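# Spread the towel flat next to the basket

## Task

Lay the towel out as one flat layer on the table. It must stay at least one finger's width in from the table edge, at least two fingers' width away from the basket's rim, and more than a hand's width away from the column of either arm. The basket must end up upright with all of its base resting on the table, no more than three fingers' width from its starting spot, and turned roughly the way it was. Finish by releasing everything and moving the grippers away. Anything that stays in place only because the robot is holding it does not count.

## Robot and tools

ROBOT. There are two six-joint arms, left_arm and right_arm, and each has a two-finger gripper. The left_arm root sits at (-0.005, +0.227, 0) with quat_wxyz (+0.999, 0, 0, -0.053). The right_arm root sits at (+0.020, -0.297, 0) with quat_wxyz (+0.998, 0, 0, -0.067). Joint limits in rad, base to gripper: waist -2.618 to 3.054, shoulder 0.000 to 3.142, elbow 0.000 to 3.142, wrist pitch -1.571 to 1.571, wrist yaw -1.571 to 1.571, wrist roll -2.094 to 2.094. An elbow cannot fully straighten. At long reach the reported hand position is less accurate, and the gripper can overshoot or wander.

FRAME. Every pose uses one scene frame, in metres. The origin is on the tabletop midway between the arms. +z is up, +x points out across the table, and left_arm is on the +y side. The arm names do not refer to sides of any camera image. A gripper's fingers point along its own +z axis and close along its own y axis. end_effector_position is the point between the finger pads, less than 1 cm behind the tips. Quaternions are written w first.

ROW FORMAT. All motion uses a row of 16 numbers that covers both arms, even if only one arm moves: left x, y, z, qw, qx, qy, qz, opening, then the same eight for right. x, y, z, qw, qx, qy, qz give an absolute target pose for that gripper in the scene frame. They are not offsets. Opening runs from -1 (closed) to +1 (fully open, 0.087 m). You may add 12 optional numbers from 0 to 1, making 28. These scale each joint's stiffness, left_arm's six joints then right_arm's six, in Joint positions order, and they stay in effect until you change them. To hold an orientation, repeat the same quaternion every time rather than copying the drifting reported value. To keep an arm still, resend its last reported pose and the opening you want.

execute_actions(actions): a list of actions run in sequence. Each action holds up to 15 rows, and each row lasts one control step of 1/30 s. If an action has fewer than 15 rows, its final row repeats to fill the rest. An empty list just returns the current state and images. An action is rejected for both arms if any target lies more than 0.6 m from the gripper's current position along any of that gripper's axes. If the first action fails this check against the last reported state, or if any action is malformed, nothing runs. At each step the commanded pose is clipped to within 70 mm and 16 degrees of the measured pose. Position wins over orientation when both cannot be met. After an action the arm goes no further than its last clipped pose, so a distant target needs several actions. Friction can leave the gripper up to about 31 mm short, and very small commands may do nothing.

move(target, speed, blocking): target is one row, as above, giving absolute poses. Each gripper travels in a straight line, and all paths finish together in 0.5 to 10 s. If a path would take longer, it stops short. speed is the top path speed in m/s, from 0.002 to 0.5, default 0.25. Rotation is capped at twice that value in rad/s. The opening is applied at the start. Paths do not avoid obstacles or the other arm. With blocking=false the call returns after 0.5 s. Until a result shows the move has ended, use wait or stop before sending another move or execute_actions. The result adds a "move:" line with the outcome (done, off_target, moving, held, fault), any limits that acted (paced means the pose was clipped; held means a check blocked some steps, after which the arm may jump faster), and each gripper's distance from its target.

wait(seconds): 0 to 10. The arms keep their last commands, and a running move carries on. stop(): brakes a running move; it needs room to stop, and the fingers keep moving. zoom_image(camera, region): camera is one of cam_head_left, cam_head_right, cam_high, cam_left_wrist, cam_right_wrist. Each camera image is 504x504. region is [x0, y0, x1, y1] in pixels from the top-left corner, at most 504 by 504. read_manual(section): returns only the URDF licence texts ("licences"). finished_scene(scene): pass the current scene's number.

RESULTS. The state line "left_arm: … | right_arm: …" gives each gripper's position and quat_wxyz. "Hand target" lines show where the controller is currently driving each gripper. "pose unreachable" means the clearance check altered or blocked that arm's command. Step readings list positions at some steps, and HELD marks a step where an arm's row was held back. grip_measured is the finger opening on the command scale, and the last Joint positions value is the opening in metres. Each gripper's reading may be off by about 1 mm. Joint torques are total drive outputs and are noisy and offset.

GRASPING. To hold something, command an opening about 0.02 below grip_measured; a smaller gap gives a lighter grip. Each pad pushes at most about 20 N, and closing fast can squeeze harder. Held items may get brief tugs.

CAUTIONS. Keep the arms from hitting or pressing on each other. Never push or drop anything off the table. Approach contact slowly and avoid aiming far past a surface. A stalled arm keeps pushing until you send a new command. A MOTOR HOT warning appears from 75 °C. At 90 °C the arm is stopped for 10 s, and at 100 °C the arm goes limp and falls. Each of these shows as a FAULT line.

Each tool is called after "Emit:" as name(argument=value, ...), one argument or row to a line, values as JSON.

## Session

Emit:
execute_actions(
  actions=[],
)

Scene clock: 0.00 s.
left_arm: end_effector_position=(+0.5215, +0.4077, +0.1532) grip_measured=+1.000 end_effector_quat_wxyz=(-0.597, +0.655, -0.403, +0.227) | right_arm: end_effector_position=(+0.4393, -0.0236, +0.2199) grip_measured=+1.000 end_effector_quat_wxyz=(-0.189, +0.550, +0.735, +0.348)
Joint positions: left_arm=[ 0.394  1.918  1.02   0.701 -0.361 -1.452  0.087] | right_arm=[ 0.414  2.098  2.013 -1.076 -0.725  1.721  0.087]
Joint velocities: left_arm=[ 0.002 -0.007 -0.002 -0.007  0.007 -0.022  0.   ] | right_arm=[ 0.012 -0.002 -0.022  0.007 -0.066 -0.037  0.   ]
Joint torques (N m, as the arm reports them, + toward a larger angle): no reading
Motor temperatures (°C, as the motors report them): left_arm=[21 21 22 24 23 24] | right_arm=[23 24 23 22 22 22]
Hand target (left_arm): +0.522, +0.408, +0.153; -0.597, +0.655, -0.403, +0.227
Hand target (right_arm): +0.439, -0.024, +0.220; -0.189, +0.550, +0.735, +0.348
Joint stiffness scale: left_arm=[1. 1. 1. 1. 1. 1.] | right_arm=[1. 1. 1. 1. 1. 1.]

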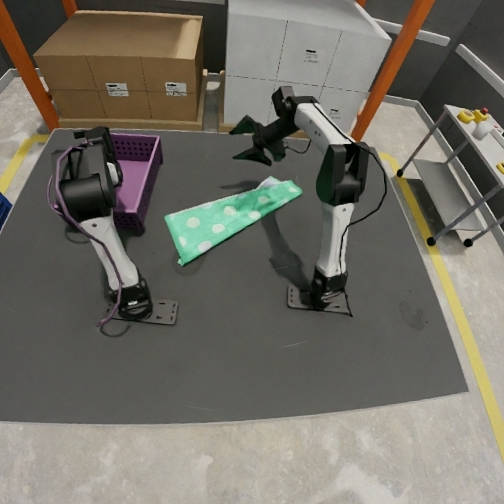

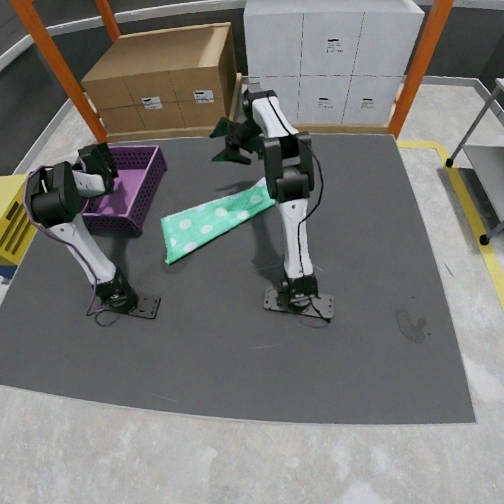

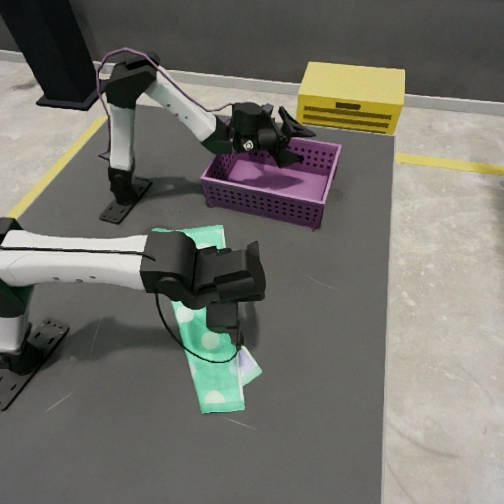

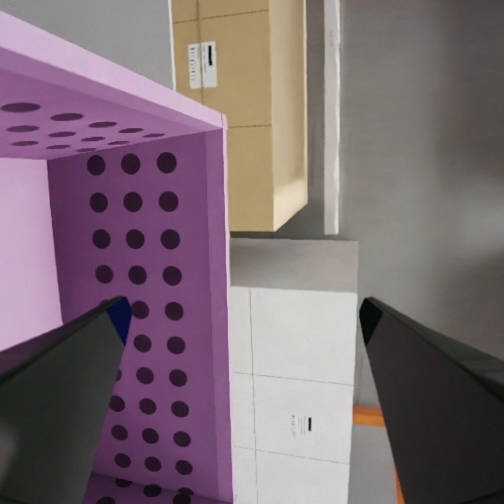

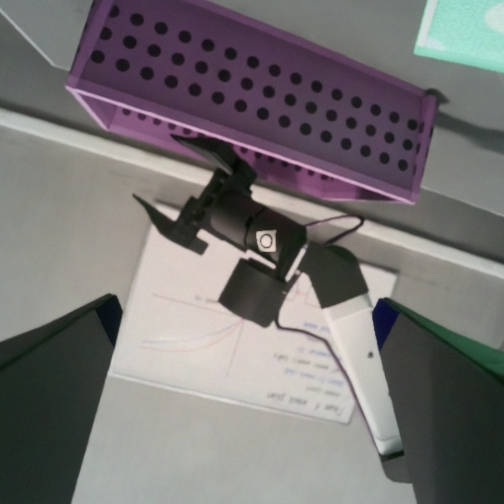

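Emit:
move(
  target=[0.42,0.36,0.3,-0.597,0.655,-0.403,0.227,1,0.3,-0.25,0.3,-0.189,0.55,0.735,0.348,1],
)

Emit:
move(
  target=[0.2,0.2,0.3,0.17,0,0.985,0,1,0.22,-0.27,0.3,0.17,0,0.985,0,1],
  speed=0.4,
)

Scene clock: 12.73 s.
left_arm: end_effector_position=(+0.4224, +0.3652, +0.2904) grip_measured=+1.000 end_effector_quat_wxyz=(-0.594, +0.657, -0.407, +0.221) | right_arm: end_effector_position=(+0.3058, -0.2519, +0.2960) grip_measured=+1.000 end_effector_quat_wxyz=(-0.075, +0.588, +0.697, +0.404)
Joint positions: left_arm=[ 0.347  1.31   0.991  0.105 -0.409 -1.459  0.087] | right_arm=[-0.273  1.524  1.624 -1.548 -0.841  1.049  0.087]
Joint velocities: left_arm=[-0.012  0.002 -0.002  0.022 -0.066  0.095  0.   ] | right_arm=[-0.012 -0.007 -0.012 -0.037 -0.051 -0.022  0.   ]
Joint torques (N m, as the arm reports them, + toward a larger angle): left_arm=[-1.13 -6.35  8.6   1.88 -0.14  0.1 ] | right_arm=[ 0.1  -6.16  4.77  0.37 -0.5  -0.11]
Motor temperatures (°C, as the motors report them): left_arm=[21 25 24 28 23 24] | right_arm=[23 28 25 23 22 22]
Hand target (left_arm): +0.422, +0.362, +0.301; -0.597, +0.655, -0.403, +0.227
Hand target (right_arm): +0.301, -0.250, +0.296; -0.082, +0.588, +0.695, +0.406
Off the commanded pose (left_arm): 0.011 m, 1 deg.
Off the commanded pose (right_arm): 0.007 m, 16 deg; orientation clipped at the last step of the last action.
Joint stiffness scale: left_arm=[1. 1. 1. 1. 1. 1.] | right_arm=[1. 1. 1. 1. 1. 1.]
joint sent to its limit (right arm) — the command would take joint 4 (wrist pitch) past its lower limit, so that joint was sent only as far as its limit.
move: off_target (left_arm, right_arm); limits=paced

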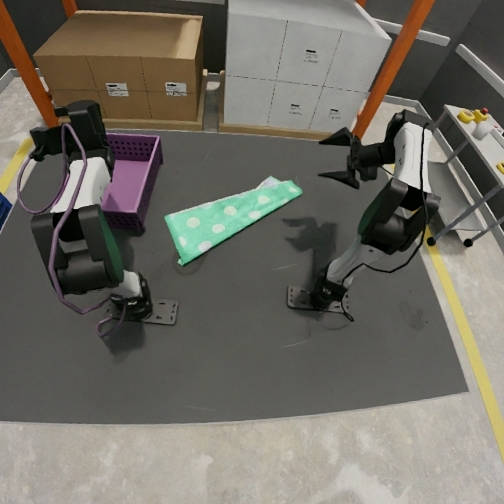

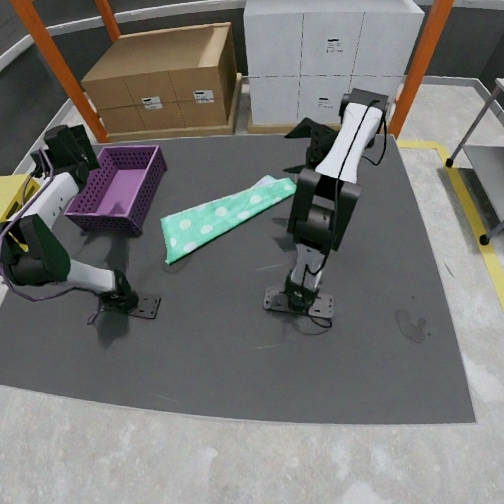

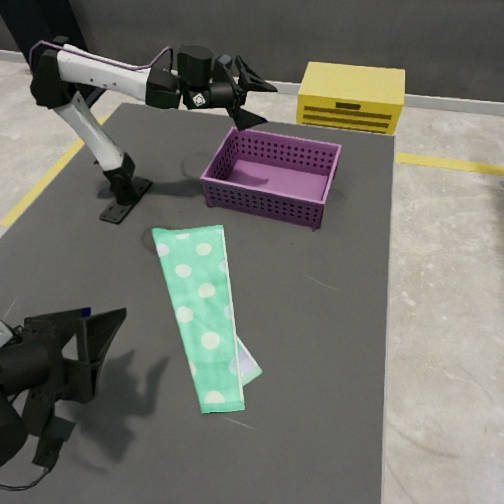

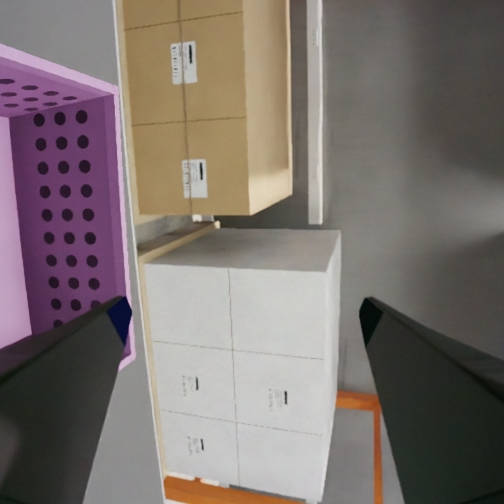

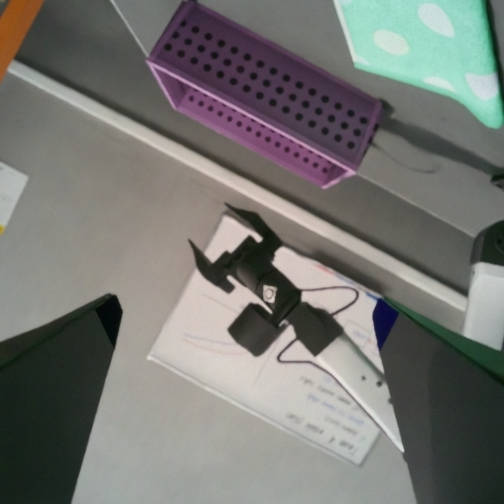

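Scene clock: 16.00 s.
left_arm: end_effector_position=(+0.2101, +0.1996, +0.3084) grip_measured=+1.000 end_effector_quat_wxyz=(+0.280, -0.002, +0.960, -0.016) | right_arm: end_effector_position=(+0.2273, -0.2731, +0.3008) grip_measured=+1.000 end_effector_quat_wxyz=(+0.266, +0.008, +0.964, +0.021)
Joint positions: left_arm=[-0.031  1.253  1.789 -1.539 -0.044 -0.129  0.087] | right_arm=[ 0.241  1.236  1.754 -1.549  0.018  0.118  0.087]
Joint velocities: left_arm=[-0.017 -0.007  0.012 -0.007 -0.007 -0.007  0.   ] | right_arm=[-0.007 -0.012 -0.007 -0.007  0.022 -0.022  0.   ]
Joint torques (N m, as the arm reports them, + toward a larger angle): left_arm=[-1.28 -3.27  3.41  1.26 -0.1   0.13] | right_arm=[ 0.96 -3.42  5.07  1.01  0.05 -0.09]
Motor temperatures (°C, as the motors report them): left_arm=[21 25 25 28 23 24] | right_arm=[23 28 25 23 22 22]
Hand target (left_arm): +0.204, +0.200, +0.302; +0.266, +0.005, +0.964, -0.010
Hand target (right_arm): +0.222, -0.274, +0.302; +0.266, +0.002, +0.964, +0.017
Off the commanded pose (left_arm): 0.013 m, 13 deg.
Off the commanded pose (right_arm): 0.008 m, 12 deg.
Joint stiffness scale: left_arm=[1. 1. 1. 1. 1. 1.] | right_arm=[1. 1. 1. 1. 1. 1.]
joint sent to its limit (left arm) — the command would take joint 4 (wrist pitch) past its lower limit, so that joint was sent only as far as its limit.
joint sent to its limit (right arm) — the command would take joint 4 (wrist pitch) past its lower limit, so that joint was sent only as far as its limit.
move: off_target (left_arm, right_arm)

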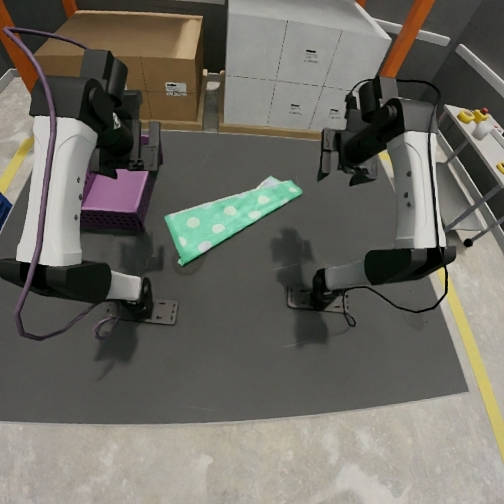

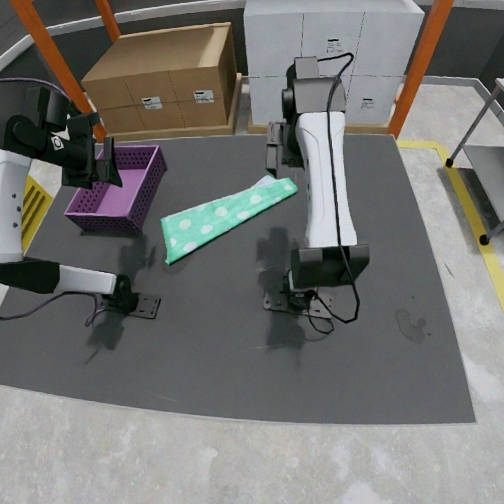

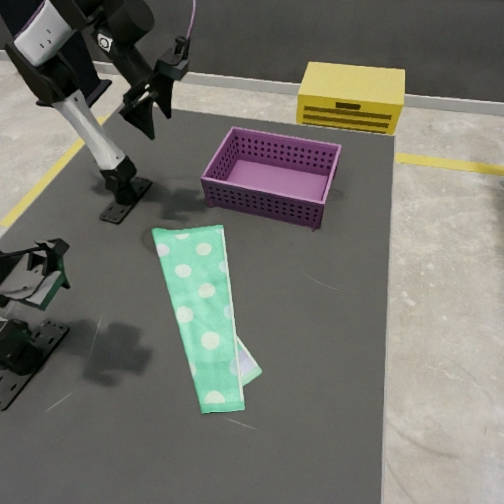

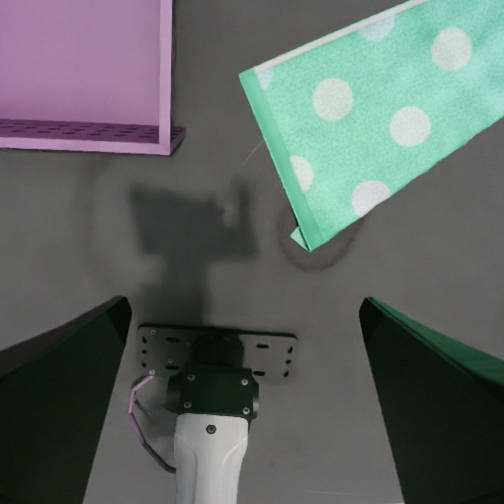

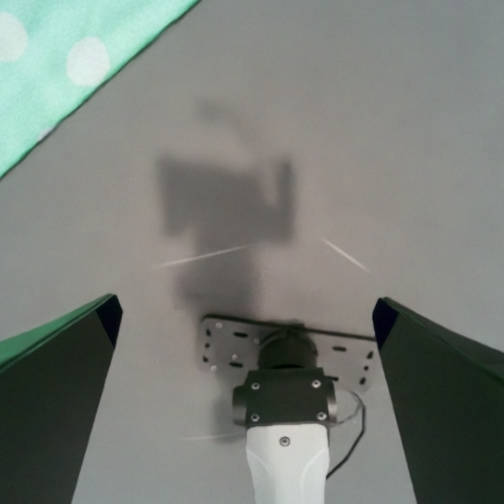

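Emit:
zoom_image(
  camera="cam_head_left",
  region=[150,150,320,280],
)

Emit:
zoom_image(
  camera="cam_high",
  region=[120,210,300,430],
)

Region (150, 150, 320, 280) of cam_head_left's 504x504 image, scaled by 2.965, with more detail than that image has; it fills the top 385 rows of this view, and the rest is white.

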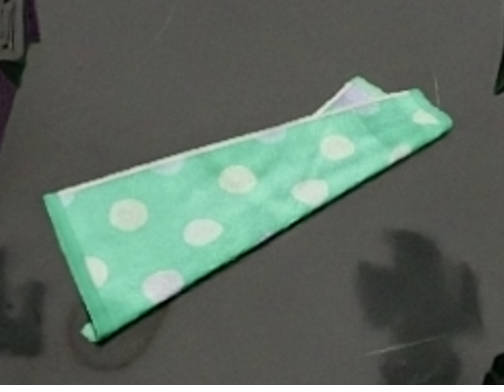

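Region (120, 210, 300, 430) of cam_high's 504x504 image, scaled by 2.291, with more detail than that image has; it fills the left 412 columns of this view, and the rest is white.

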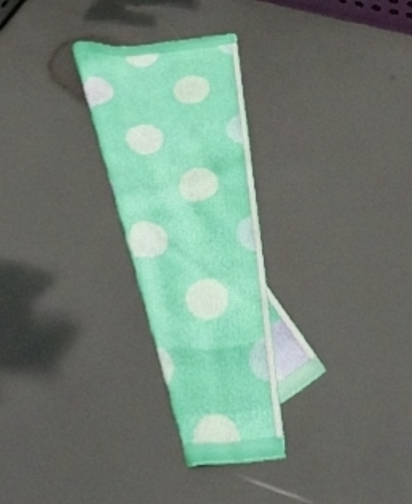

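Emit:
move(
  target=[0.32,0.16,0.13,0.1,0,0.995,0,-0.2,0.47,-0.25,0.1,0.17,0,0.985,0,-0.2],
  speed=0.4,
)

Scene clock: 59.50 s.
left_arm: end_effector_position=(+0.3129, +0.1644, +0.1250) grip_measured=-0.200 end_effector_quat_wxyz=(+0.092, -0.000, +0.996, +0.006) | right_arm: end_effector_position=(+0.4642, -0.2505, +0.0930) grip_measured=-0.200 end_effector_quat_wxyz=(+0.152, +0.006, +0.988, +0.001)
Joint positions: left_arm=[-0.09   1.752  1.531 -1.17  -0.048 -0.192  0.035] | right_arm=[ 0.241  2.128  1.911 -1.05   0.031  0.113  0.035]
Joint velocities: left_arm=[-0.007 -0.002 -0.012 -0.037 -0.051  0.022  0.   ] | right_arm=[-0.012 -0.007 -0.012 -0.007 -0.037 -0.022 -0.   ]
Joint torques (N m, as the arm reports them, + toward a larger angle): left_arm=[-1.06 -8.98  6.64  0.78  0.04  0.03] | right_arm=[  1.08 -11.9    8.1    0.82   0.07  -0.06]
Motor temperatures (°C, as the motors report them): left_arm=[21 24 25 29 23 24] | right_arm=[23 27 26 25 22 22]
Hand target (left_arm): +0.316, +0.159, +0.127; +0.101, +0.002, +0.995, +0.002
Hand target (right_arm): +0.471, -0.247, +0.103; +0.170, -0.002, +0.985, +0.000
Off the commanded pose (left_arm): 0.010 m, 1 deg.
Off the commanded pose (right_arm): 0.009 m, 2 deg.
Joint stiffness scale: left_arm=[1. 1. 1. 1. 1. 1.] | right_arm=[1. 1. 1. 1. 1. 1.]
move: done

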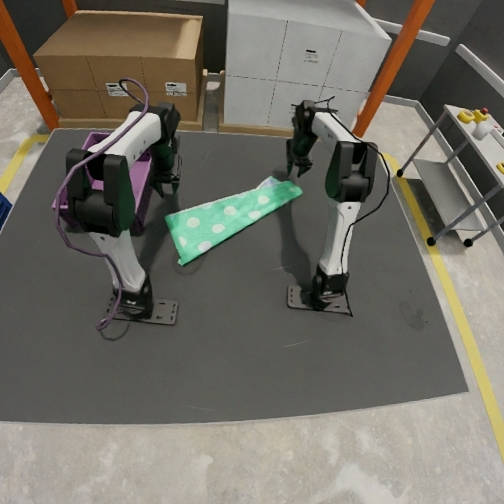

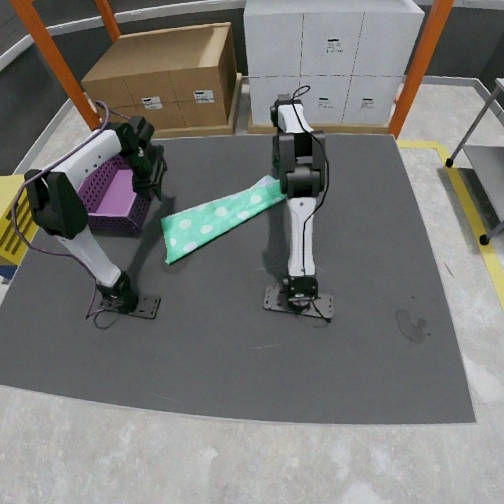

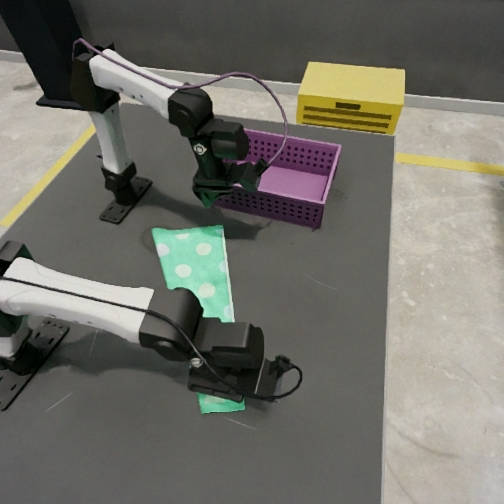

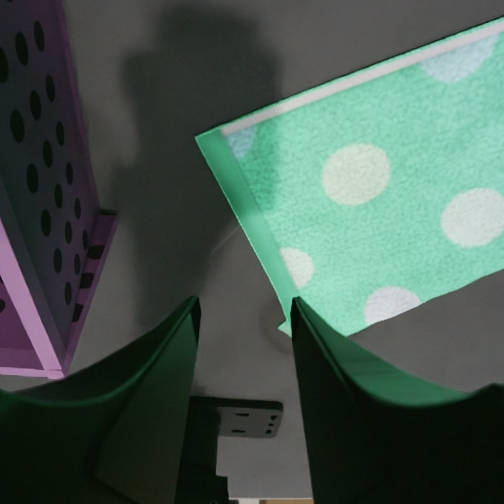

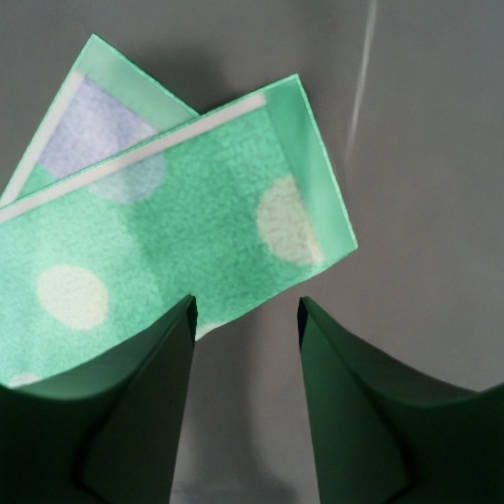

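Emit:
move(
  target=[0.326,0.165,0.12,0,0.574,0.819,0,-0.2,0.515,-0.27,0.06,0.17,0,0.985,0,-0.2],
  speed=0.4,
)

Emit:
move(
  target=[0.326,0.173,0.035,0,0.574,0.819,0,-0.2,0.515,-0.27,0.035,0.17,0,0.985,0,-0.2],
  speed=0.15,
)

Scene clock: 86.47 s.
left_arm: end_effector_position=(+0.3239, +0.1690, +0.1207) grip_measured=-0.200 end_effector_quat_wxyz=(+0.005, +0.568, +0.823, +0.004) | right_arm: end_effector_position=(+0.5057, -0.2671, +0.0563) grip_measured=-0.200 end_effector_quat_wxyz=(+0.153, +0.000, +0.988, -0.004)
Joint positions: left_arm=[-0.172  1.887  1.67  -1.342 -0.005  0.931  0.035] | right_arm=[ 0.201  2.316  2.072 -1.02   0.027  0.062  0.035]
Joint velocities: left_arm=[-0.002 -0.027 -0.002  0.051 -0.022  0.022 -0.001] | right_arm=[-0.007 -0.002 -0.002 -0.022  0.037  0.066 -0.001]
Joint torques (N m, as the arm reports them, + toward a larger angle): left_arm=[-1.   -8.28  7.41  0.16  0.17  0.1 ] | right_arm=[ -0.11 -11.89   8.22   0.93  -0.08  -0.07]
Motor temperatures (°C, as the motors report them): left_arm=[21 28 28 28 23 24] | right_arm=[23 35 30 25 22 22]
Hand target (left_arm): +0.326, +0.165, +0.120; +0.001, +0.575, +0.818, +0.001
Hand target (right_arm): +0.515, -0.269, +0.061; +0.170, +0.000, +0.985, -0.001
Off the commanded pose (left_arm): 0.005 m, 1 deg.
Off the commanded pose (right_arm): 0.010 m, 2 deg.
Joint stiffness scale: left_arm=[1. 1. 1. 1. 1. 1.] | right_arm=[1. 1. 1. 1. 1. 1.]
move: done

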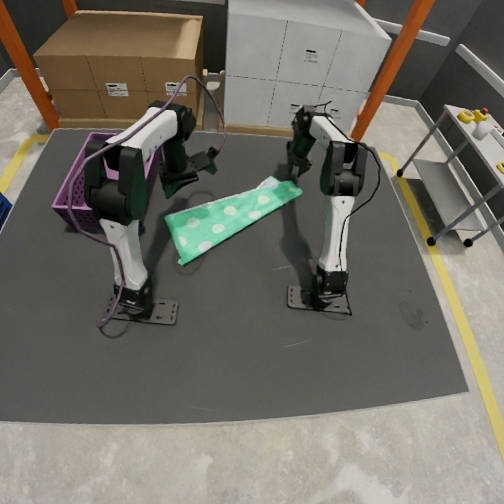

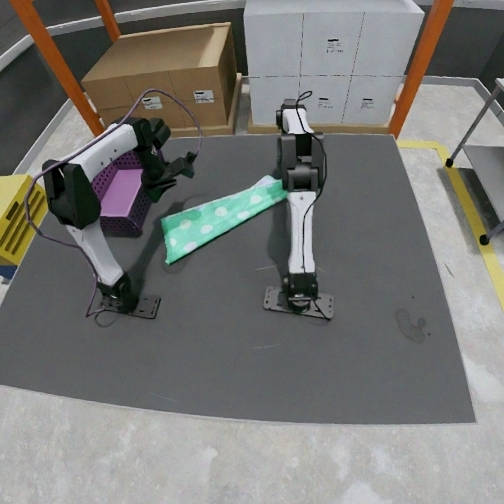

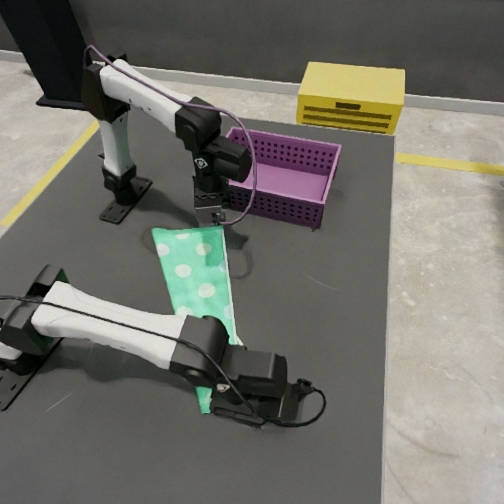

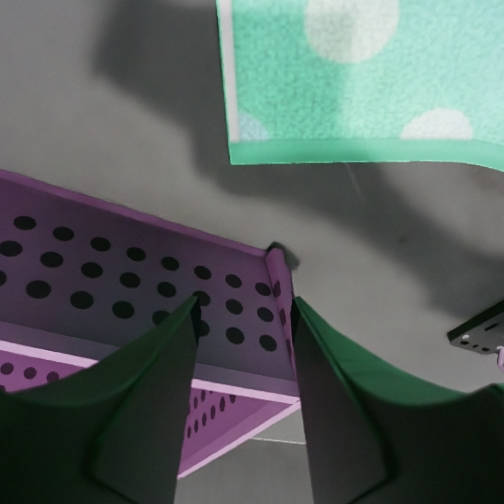

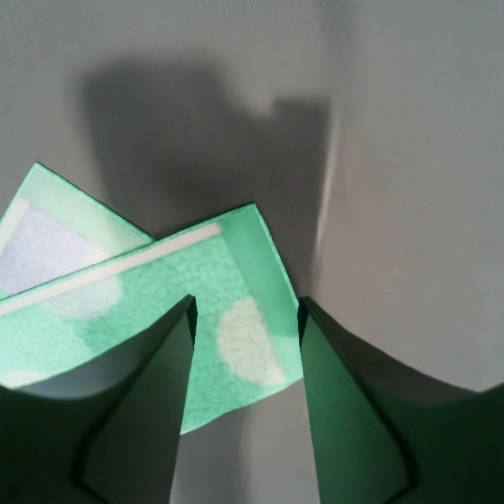

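Scene clock: 87.67 s.
left_arm: end_effector_position=(+0.3276, +0.1685, +0.0436) grip_measured=-0.200 end_effector_quat_wxyz=(+0.008, +0.577, +0.816, +0.006) | right_arm: end_effector_position=(+0.5150, -0.2663, +0.0429) grip_measured=-0.200 end_effector_quat_wxyz=(+0.173, -0.000, +0.985, -0.002)
Joint positions: left_arm=[-0.172  1.928  1.417 -1.041 -0.005  0.954  0.035] | right_arm=[ 0.201  2.316  2.013 -0.922  0.026  0.061  0.035]
Joint velocities: left_arm=[-0.012 -0.002 -0.017  0.037  0.066  0.022 -0.001] | right_arm=[-0.007 -0.002  0.007  0.007  0.022 -0.037 -0.002]
Joint torques (N m, as the arm reports them, + toward a larger angle): left_arm=[ 0.93 -9.23  4.5   0.39  0.2   0.13] | right_arm=[ -0.3  -11.89   5.47   0.96  -0.1   -0.07]
Motor temperatures (°C, as the motors report them): left_arm=[21 28 28 28 23 24] | right_arm=[23 36 30 25 22 22]
Hand target (left_arm): +0.324, +0.173, +0.035; -0.000, +0.574, +0.819, -0.000
Hand target (right_arm): +0.515, -0.270, +0.035; +0.170, +0.000, +0.985, -0.000
Off the commanded pose (left_arm): 0.010 m, 1 deg.
Off the commanded pose (right_arm): 0.009 m, 0 deg.
Joint stiffness scale: left_arm=[1. 1. 1. 1. 1. 1.] | right_arm=[1. 1. 1. 1. 1. 1.]
move: done

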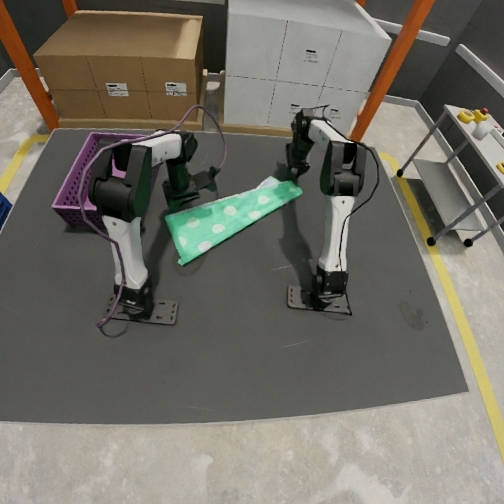

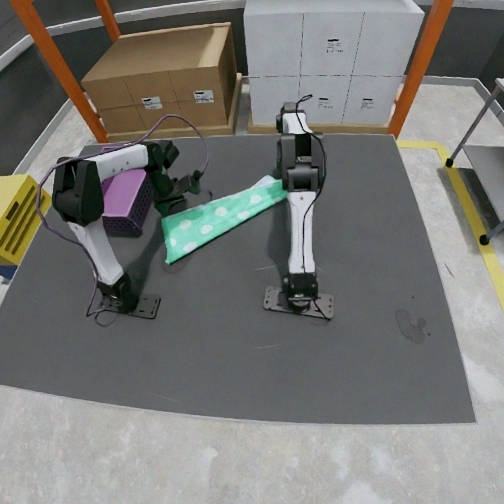

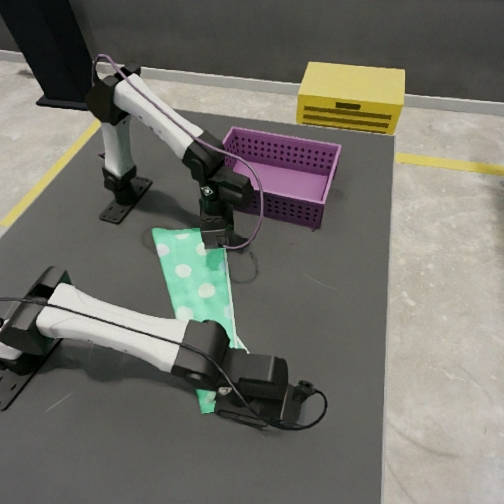

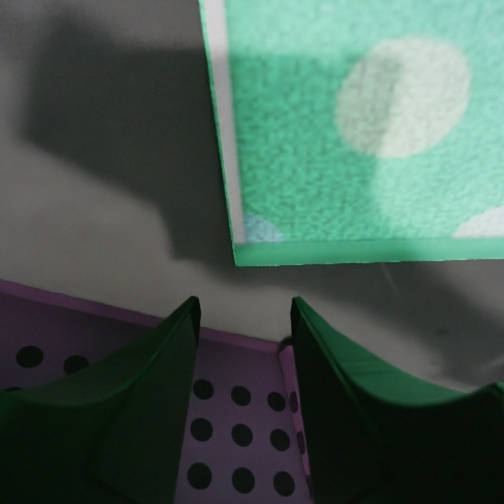

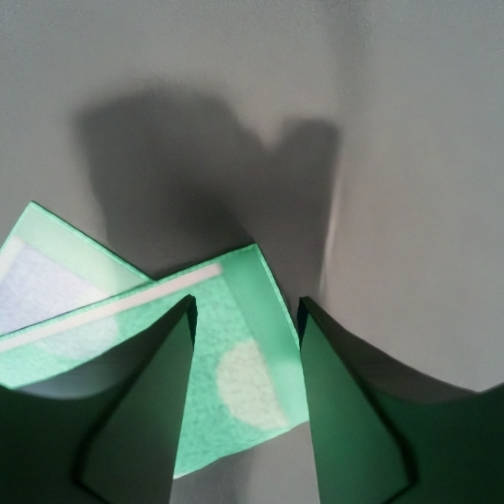

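Emit:
move(
  target=[0.32,0.176,0.0,0,0.574,0.819,0,-0.2,0.495,-0.272,0.0,0.17,0,0.985,0,-0.2],
  speed=0.06,
)

Scene clock: 94.73 s.
left_arm: end_effector_position=(+0.3249, +0.1720, +0.0104) grip_measured=-0.200 end_effector_quat_wxyz=(+0.011, +0.576, +0.818, +0.007) | right_arm: end_effector_position=(+0.5021, -0.2669, +0.0170) grip_measured=-0.200 end_effector_quat_wxyz=(+0.185, +0.001, +0.983, +0.004)
Joint positions: left_arm=[-0.164  1.951  1.31  -0.904 -0.005  0.958  0.035] | right_arm=[ 0.197  2.248  1.789 -0.741  0.014  0.06   0.035]
Joint velocities: left_arm=[ 0.007 -0.017  0.002  0.007 -0.022 -0.037  0.001] | right_arm=[-0.002 -0.007  0.012 -0.051 -0.081 -0.007  0.001]
Joint torques (N m, as the arm reports them, + toward a larger angle): left_arm=[ 0.61 -8.86  4.06  0.39  0.2   0.1 ] | right_arm=[ -0.22 -10.79   3.74   1.06   0.03  -0.11]
Motor temperatures (°C, as the motors report them): left_arm=[21 29 28 27 23 24] | right_arm=[23 37 29 25 22 22]
Hand target (left_arm): +0.319, +0.176, +0.000; -0.000, +0.574, +0.819, -0.000
Hand target (right_arm): +0.495, -0.272, +0.000; +0.169, -0.000, +0.986, -0.000
Off the commanded pose (left_arm): 0.012 m, 2 deg.
Off the commanded pose (right_arm): 0.019 m, 2 deg.
Joint stiffness scale: left_arm=[1. 1. 1. 1. 1. 1.] | right_arm=[1. 1. 1. 1. 1. 1.]
move: off_target (left_arm, right_arm)

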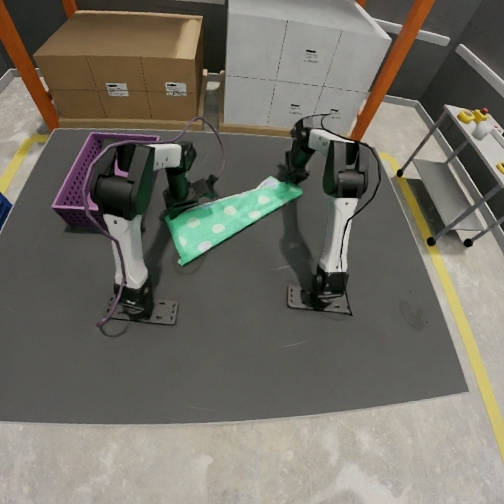

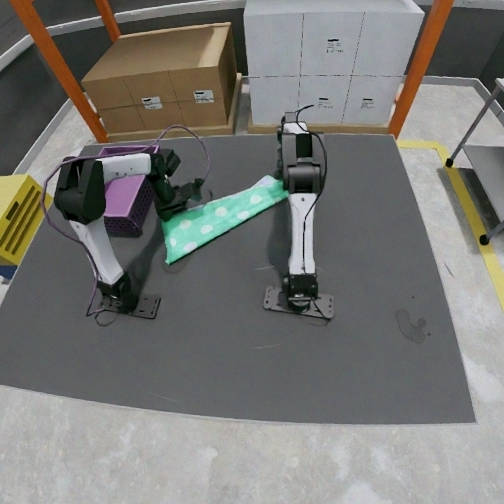

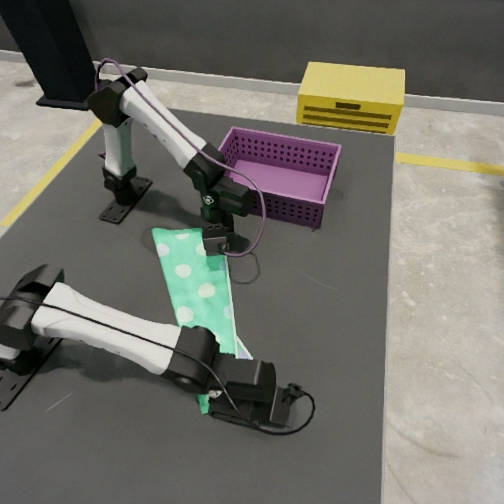

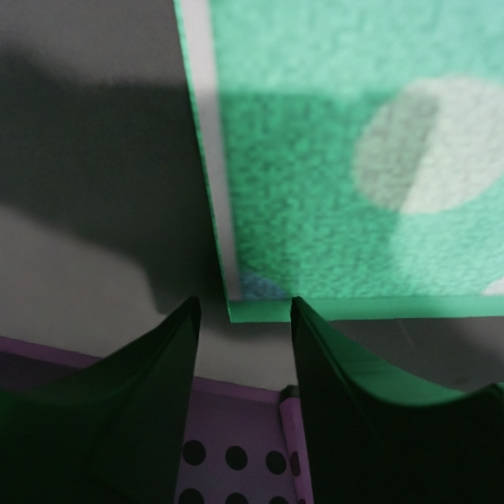

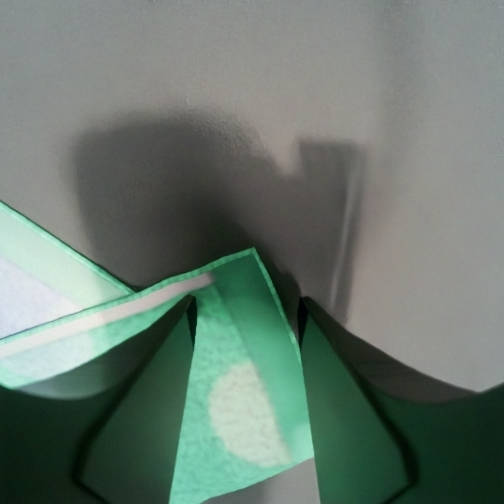

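Emit:
move(
  target=[0.32,0.176,-0.015,0,0.574,0.819,0,-0.2,0.495,-0.272,-0.01,0.17,0,0.985,0,-0.2],
  speed=0.05,
)

Emit:
execute_actions(
  actions=[
    [[0.32,0.176,-0.015,0,0.574,0.819,0,-0.5,0.495,-0.272,-0.01,0.17,0,0.985,0,-0.5]],
    [[0.32,0.176,-0.015,0,0.574,0.819,0,-0.8,0.495,-0.272,-0.01,0.17,0,0.985,0,-0.8]],
    [[0.32,0.176,-0.015,0,0.574,0.819,0,-1,0.495,-0.272,-0.01,0.17,0,0.985,0,-1]],
  ],
)

Emit:
move(
  target=[0.32,0.16,0.06,0,0.574,0.819,0,-1,0.49,-0.265,0.06,0.17,0,0.985,0,-1],
  speed=0.1,
)

Scene clock: 107.50 s.
left_arm: end_effector_position=(+0.3293, +0.1710, +0.0051) grip_measured=-0.200 end_effector_quat_wxyz=(+0.020, +0.576, +0.817, +0.010) | right_arm: end_effector_position=(+0.5022, -0.2668, +0.0163) grip_measured=-0.200 end_effector_quat_wxyz=(+0.189, +0.000, +0.982, +0.005)
Joint positions: left_arm=[-0.164  1.957  1.297 -0.866 -0.006  0.958  0.035] | right_arm=[ 0.197  2.241  1.773 -0.724  0.013  0.06   0.035]
Joint velocities: left_arm=[-0.012  0.002 -0.002 -0.007  0.037 -0.022 -0.001] | right_arm=[ 0.007 -0.002 -0.017 -0.022 -0.037 -0.022  0.   ]
Joint torques (N m, as the arm reports them, + toward a larger angle): left_arm=[ 0.58 -7.63  2.91  0.61  0.18  0.1 ] | right_arm=[-0.14 -9.58  3.3   1.19  0.04 -0.11]
Motor temperatures (°C, as the motors report them): left_arm=[21 30 28 27 23 24] | right_arm=[23 39 29 25 22 22]
Hand target (left_arm): +0.319, +0.176, -0.014; -0.000, +0.574, +0.819, -0.000
Hand target (right_arm): +0.494, -0.272, -0.009; +0.169, -0.000, +0.986, +0.000
Off the commanded pose (left_arm): 0.023 m, 3 deg.
Off the commanded pose (right_arm): 0.028 m, 2 deg.
Joint stiffness scale: left_arm=[1. 1. 1. 1. 1. 1.] | right_arm=[1. 1. 1. 1. 1. 1.]
move: off_target (left_arm, right_arm)

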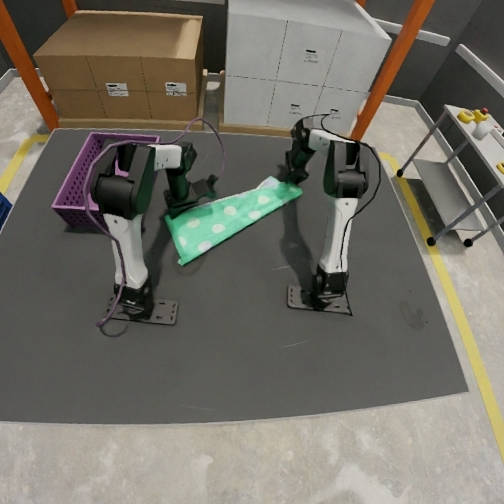

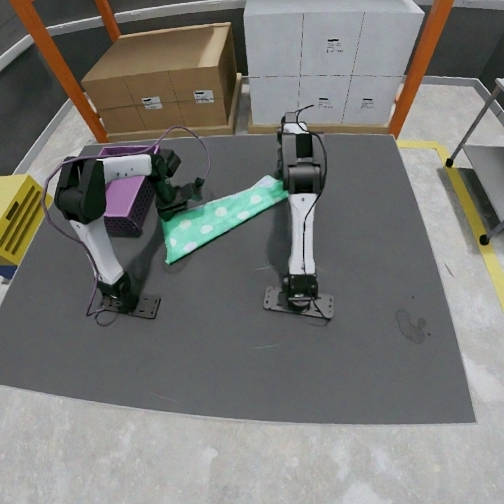

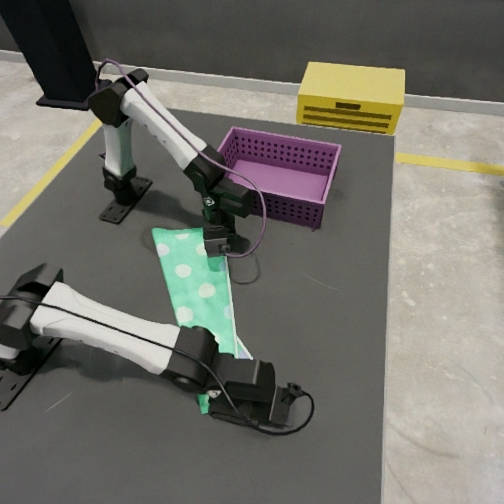

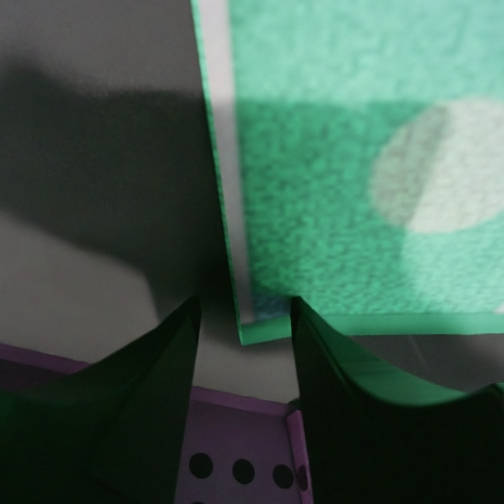

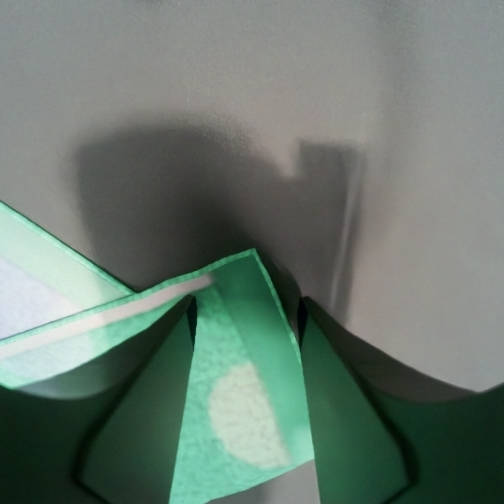

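Scene clock: 109.00 s.
left_arm: end_effector_position=(+0.3241, +0.1697, +0.0049) grip_measured=-0.956 end_effector_quat_wxyz=(+0.014, +0.575, +0.818, +0.000) | right_arm: end_effector_position=(+0.5050, -0.2604, +0.0171) grip_measured=-0.956 end_effector_quat_wxyz=(+0.194, -0.004, +0.981, +0.020)
Joint positions: left_arm=[-0.164  1.957  1.297 -0.884  0.009  0.956  0.002] | right_arm=[ 0.199  2.241  1.773 -0.711 -0.017  0.06   0.002]
Joint velocities: left_arm=[-0.007 -0.002 -0.007 -0.022  0.037 -0.051  0.   ] | right_arm=[ 0.002 -0.002  0.002 -0.022  0.022 -0.051  0.   ]
Joint torques (N m, as the arm reports them, + toward a larger angle): left_arm=[ 0.69 -7.52  3.07  0.75  0.02  0.12] | right_arm=[-0.37 -9.4   3.43  1.08  0.34 -0.11]
Motor temperatures (°C, as the motors report them): left_arm=[21 30 28 27 23 24] | right_arm=[23 39 28 25 22 22]
Hand target (left_arm): +0.319, +0.176, -0.014; -0.000, +0.574, +0.819, -0.000
Hand target (right_arm): +0.494, -0.272, -0.009; +0.169, -0.001, +0.986, +0.000
Off the commanded pose (left_arm): 0.021 m, 2 deg.
Off the commanded pose (right_arm): 0.031 m, 4 deg.
Joint stiffness scale: left_arm=[1. 1. 1. 1. 1. 1.] | right_arm=[1. 1. 1. 1. 1. 1.]
Step readings (end_effector_position; steps 1 to 15: 1st action; 16 to 30: 2nd action; 31 to 45: 3rd action):
0: left_arm (+0.3293, +0.1710, +0.0051) | right_arm (+0.5022, -0.2668, +0.0163)
1: left_arm (+0.3287, +0.1707, +0.0051) | right_arm (+0.5025, -0.2665, +0.0164)
2: left_arm (+0.3262, +0.1704, +0.0050) | right_arm (+0.5028, -0.2652, +0.0165)
4: left_arm (+0.3254, +0.1697, +0.0049) | right_arm (+0.5028, -0.2637, +0.0165)
8: left_arm (+0.3252, +0.1697, +0.0049) | right_arm (+0.5029, -0.2633, +0.0166)
15: left_arm (+0.3252, +0.1697, +0.0049) | right_arm (+0.5029, -0.2633, +0.0166)
16: left_arm (+0.3247, +0.1696, +0.0049) | right_arm (+0.5030, -0.2626, +0.0166)
17: left_arm (+0.3241, +0.1696, +0.0049) | right_arm (+0.5032, -0.2614, +0.0167)
19: left_arm (+0.3229, +0.1695, +0.0049) | right_arm (+0.5035, -0.2606, +0.0168)
23: left_arm (+0.3228, +0.1693, +0.0049) | right_arm (+0.5036, -0.2604, +0.0168)
30: left_arm (+0.3228, +0.1693, +0.0049) | right_arm (+0.5036, -0.2604, +0.0168)
31: left_arm (+0.3226, +0.1693, +0.0048) | right_arm (+0.5039, -0.2604, +0.0169)
32: left_arm (+0.3239, +0.1695, +0.0049) | right_arm (+0.5049, -0.2604, +0.0171)
34: left_arm (+0.3241, +0.1697, +0.0049) | right_arm (+0.5050, -0.2604, +0.0171)
38: left_arm (+0.3241, +0.1697, +0.0049) | right_arm (+0.5050, -0.2604, +0.0171)
45: end_effector_position above

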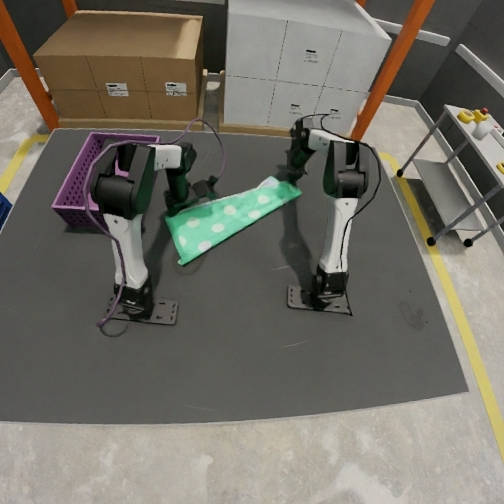

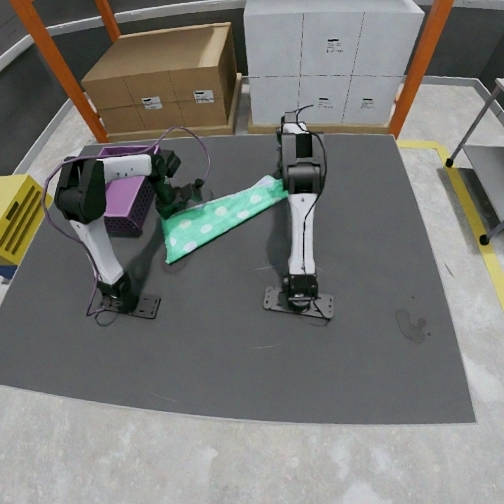

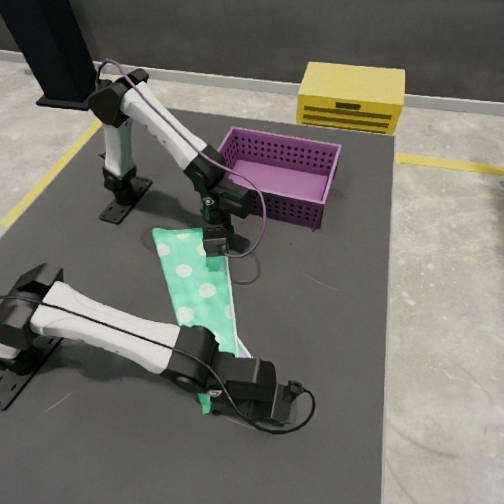

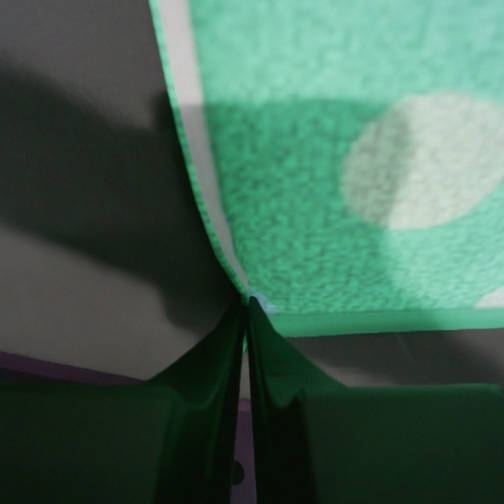

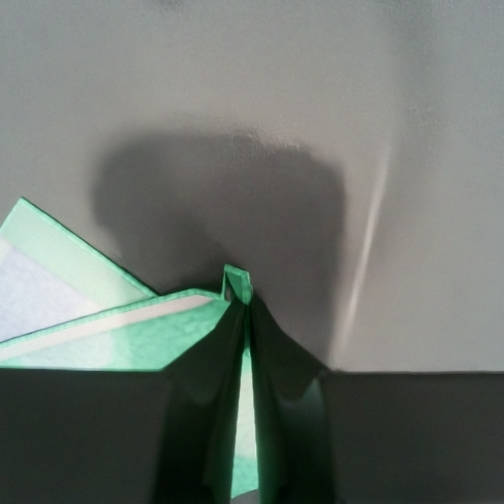

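Scene clock: 110.13 s.
left_arm: end_effector_position=(+0.3190, +0.1619, +0.0514) grip_measured=-0.956 end_effector_quat_wxyz=(-0.004, +0.572, +0.820, -0.006) | right_arm: end_effector_position=(+0.4872, -0.2672, +0.0468) grip_measured=-0.964 end_effector_quat_wxyz=(+0.160, -0.001, +0.987, +0.002)
Joint positions: left_arm=[-0.188  1.927  1.446 -1.102  0.01   0.925  0.002] | right_arm=[ 0.199  2.215  1.865 -0.9    0.015  0.06   0.002]
Joint velocities: left_arm=[-0.002 -0.002 -0.007 -0.037 -0.051 -0.022  0.   ] | right_arm=[-0.002 -0.017 -0.007 -0.037 -0.007 -0.037 -0.   ]
Joint torques (N m, as the arm reports them, + toward a larger angle): left_arm=[ -0.97 -11.02   7.09   0.06   0.02   0.03] | right_arm=[  0.83 -13.11   8.11   0.66   0.05   0.08]
Motor temperatures (°C, as the motors report them): left_arm=[21 30 28 27 23 24] | right_arm=[23 39 29 25 22 22]
Hand target (left_arm): +0.321, +0.160, +0.060; +0.000, +0.574, +0.819, +0.000
Hand target (right_arm): +0.490, -0.265, +0.060; +0.170, -0.000, +0.985, +0.000
Off the commanded pose (left_arm): 0.009 m, 1 deg.
Off the commanded pose (right_arm): 0.014 m, 1 deg.
Joint stiffness scale: left_arm=[1. 1. 1. 1. 1. 1.] | right_arm=[1. 1. 1. 1. 1. 1.]
move: off_target (right_arm)

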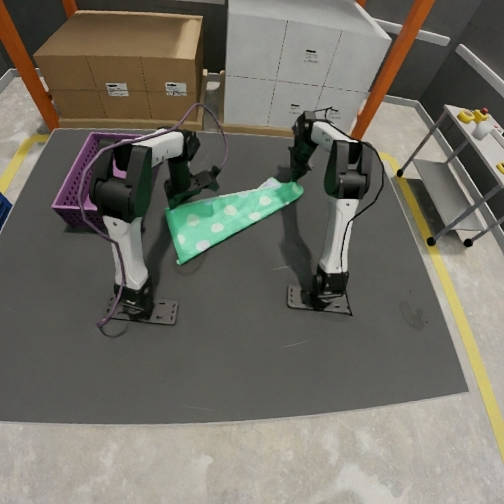

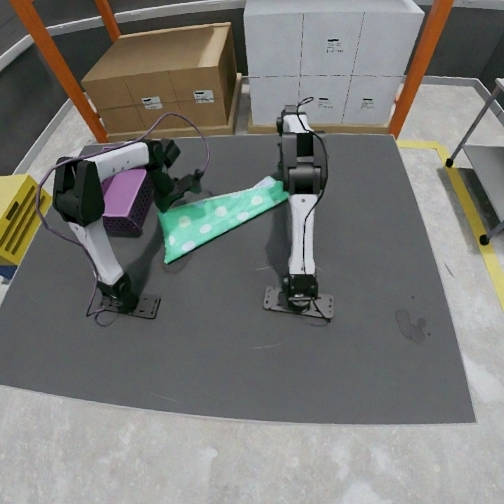

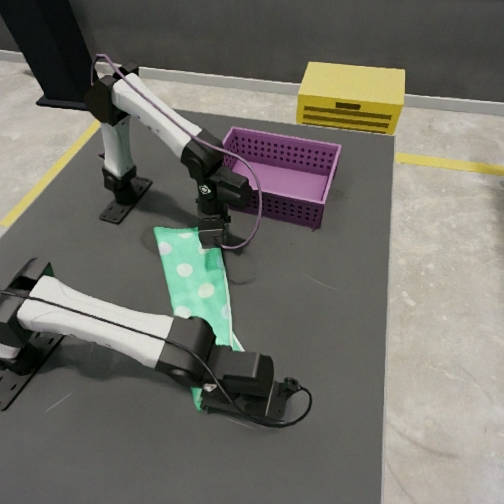

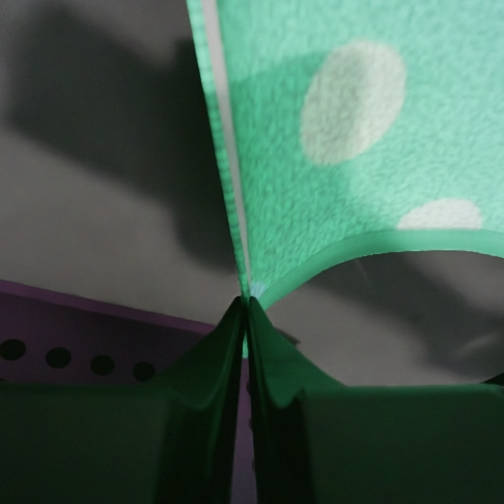

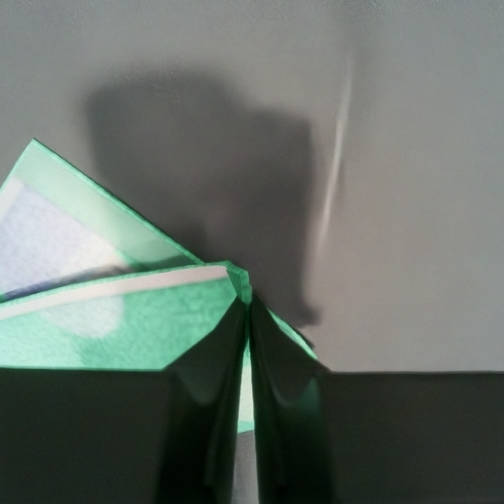

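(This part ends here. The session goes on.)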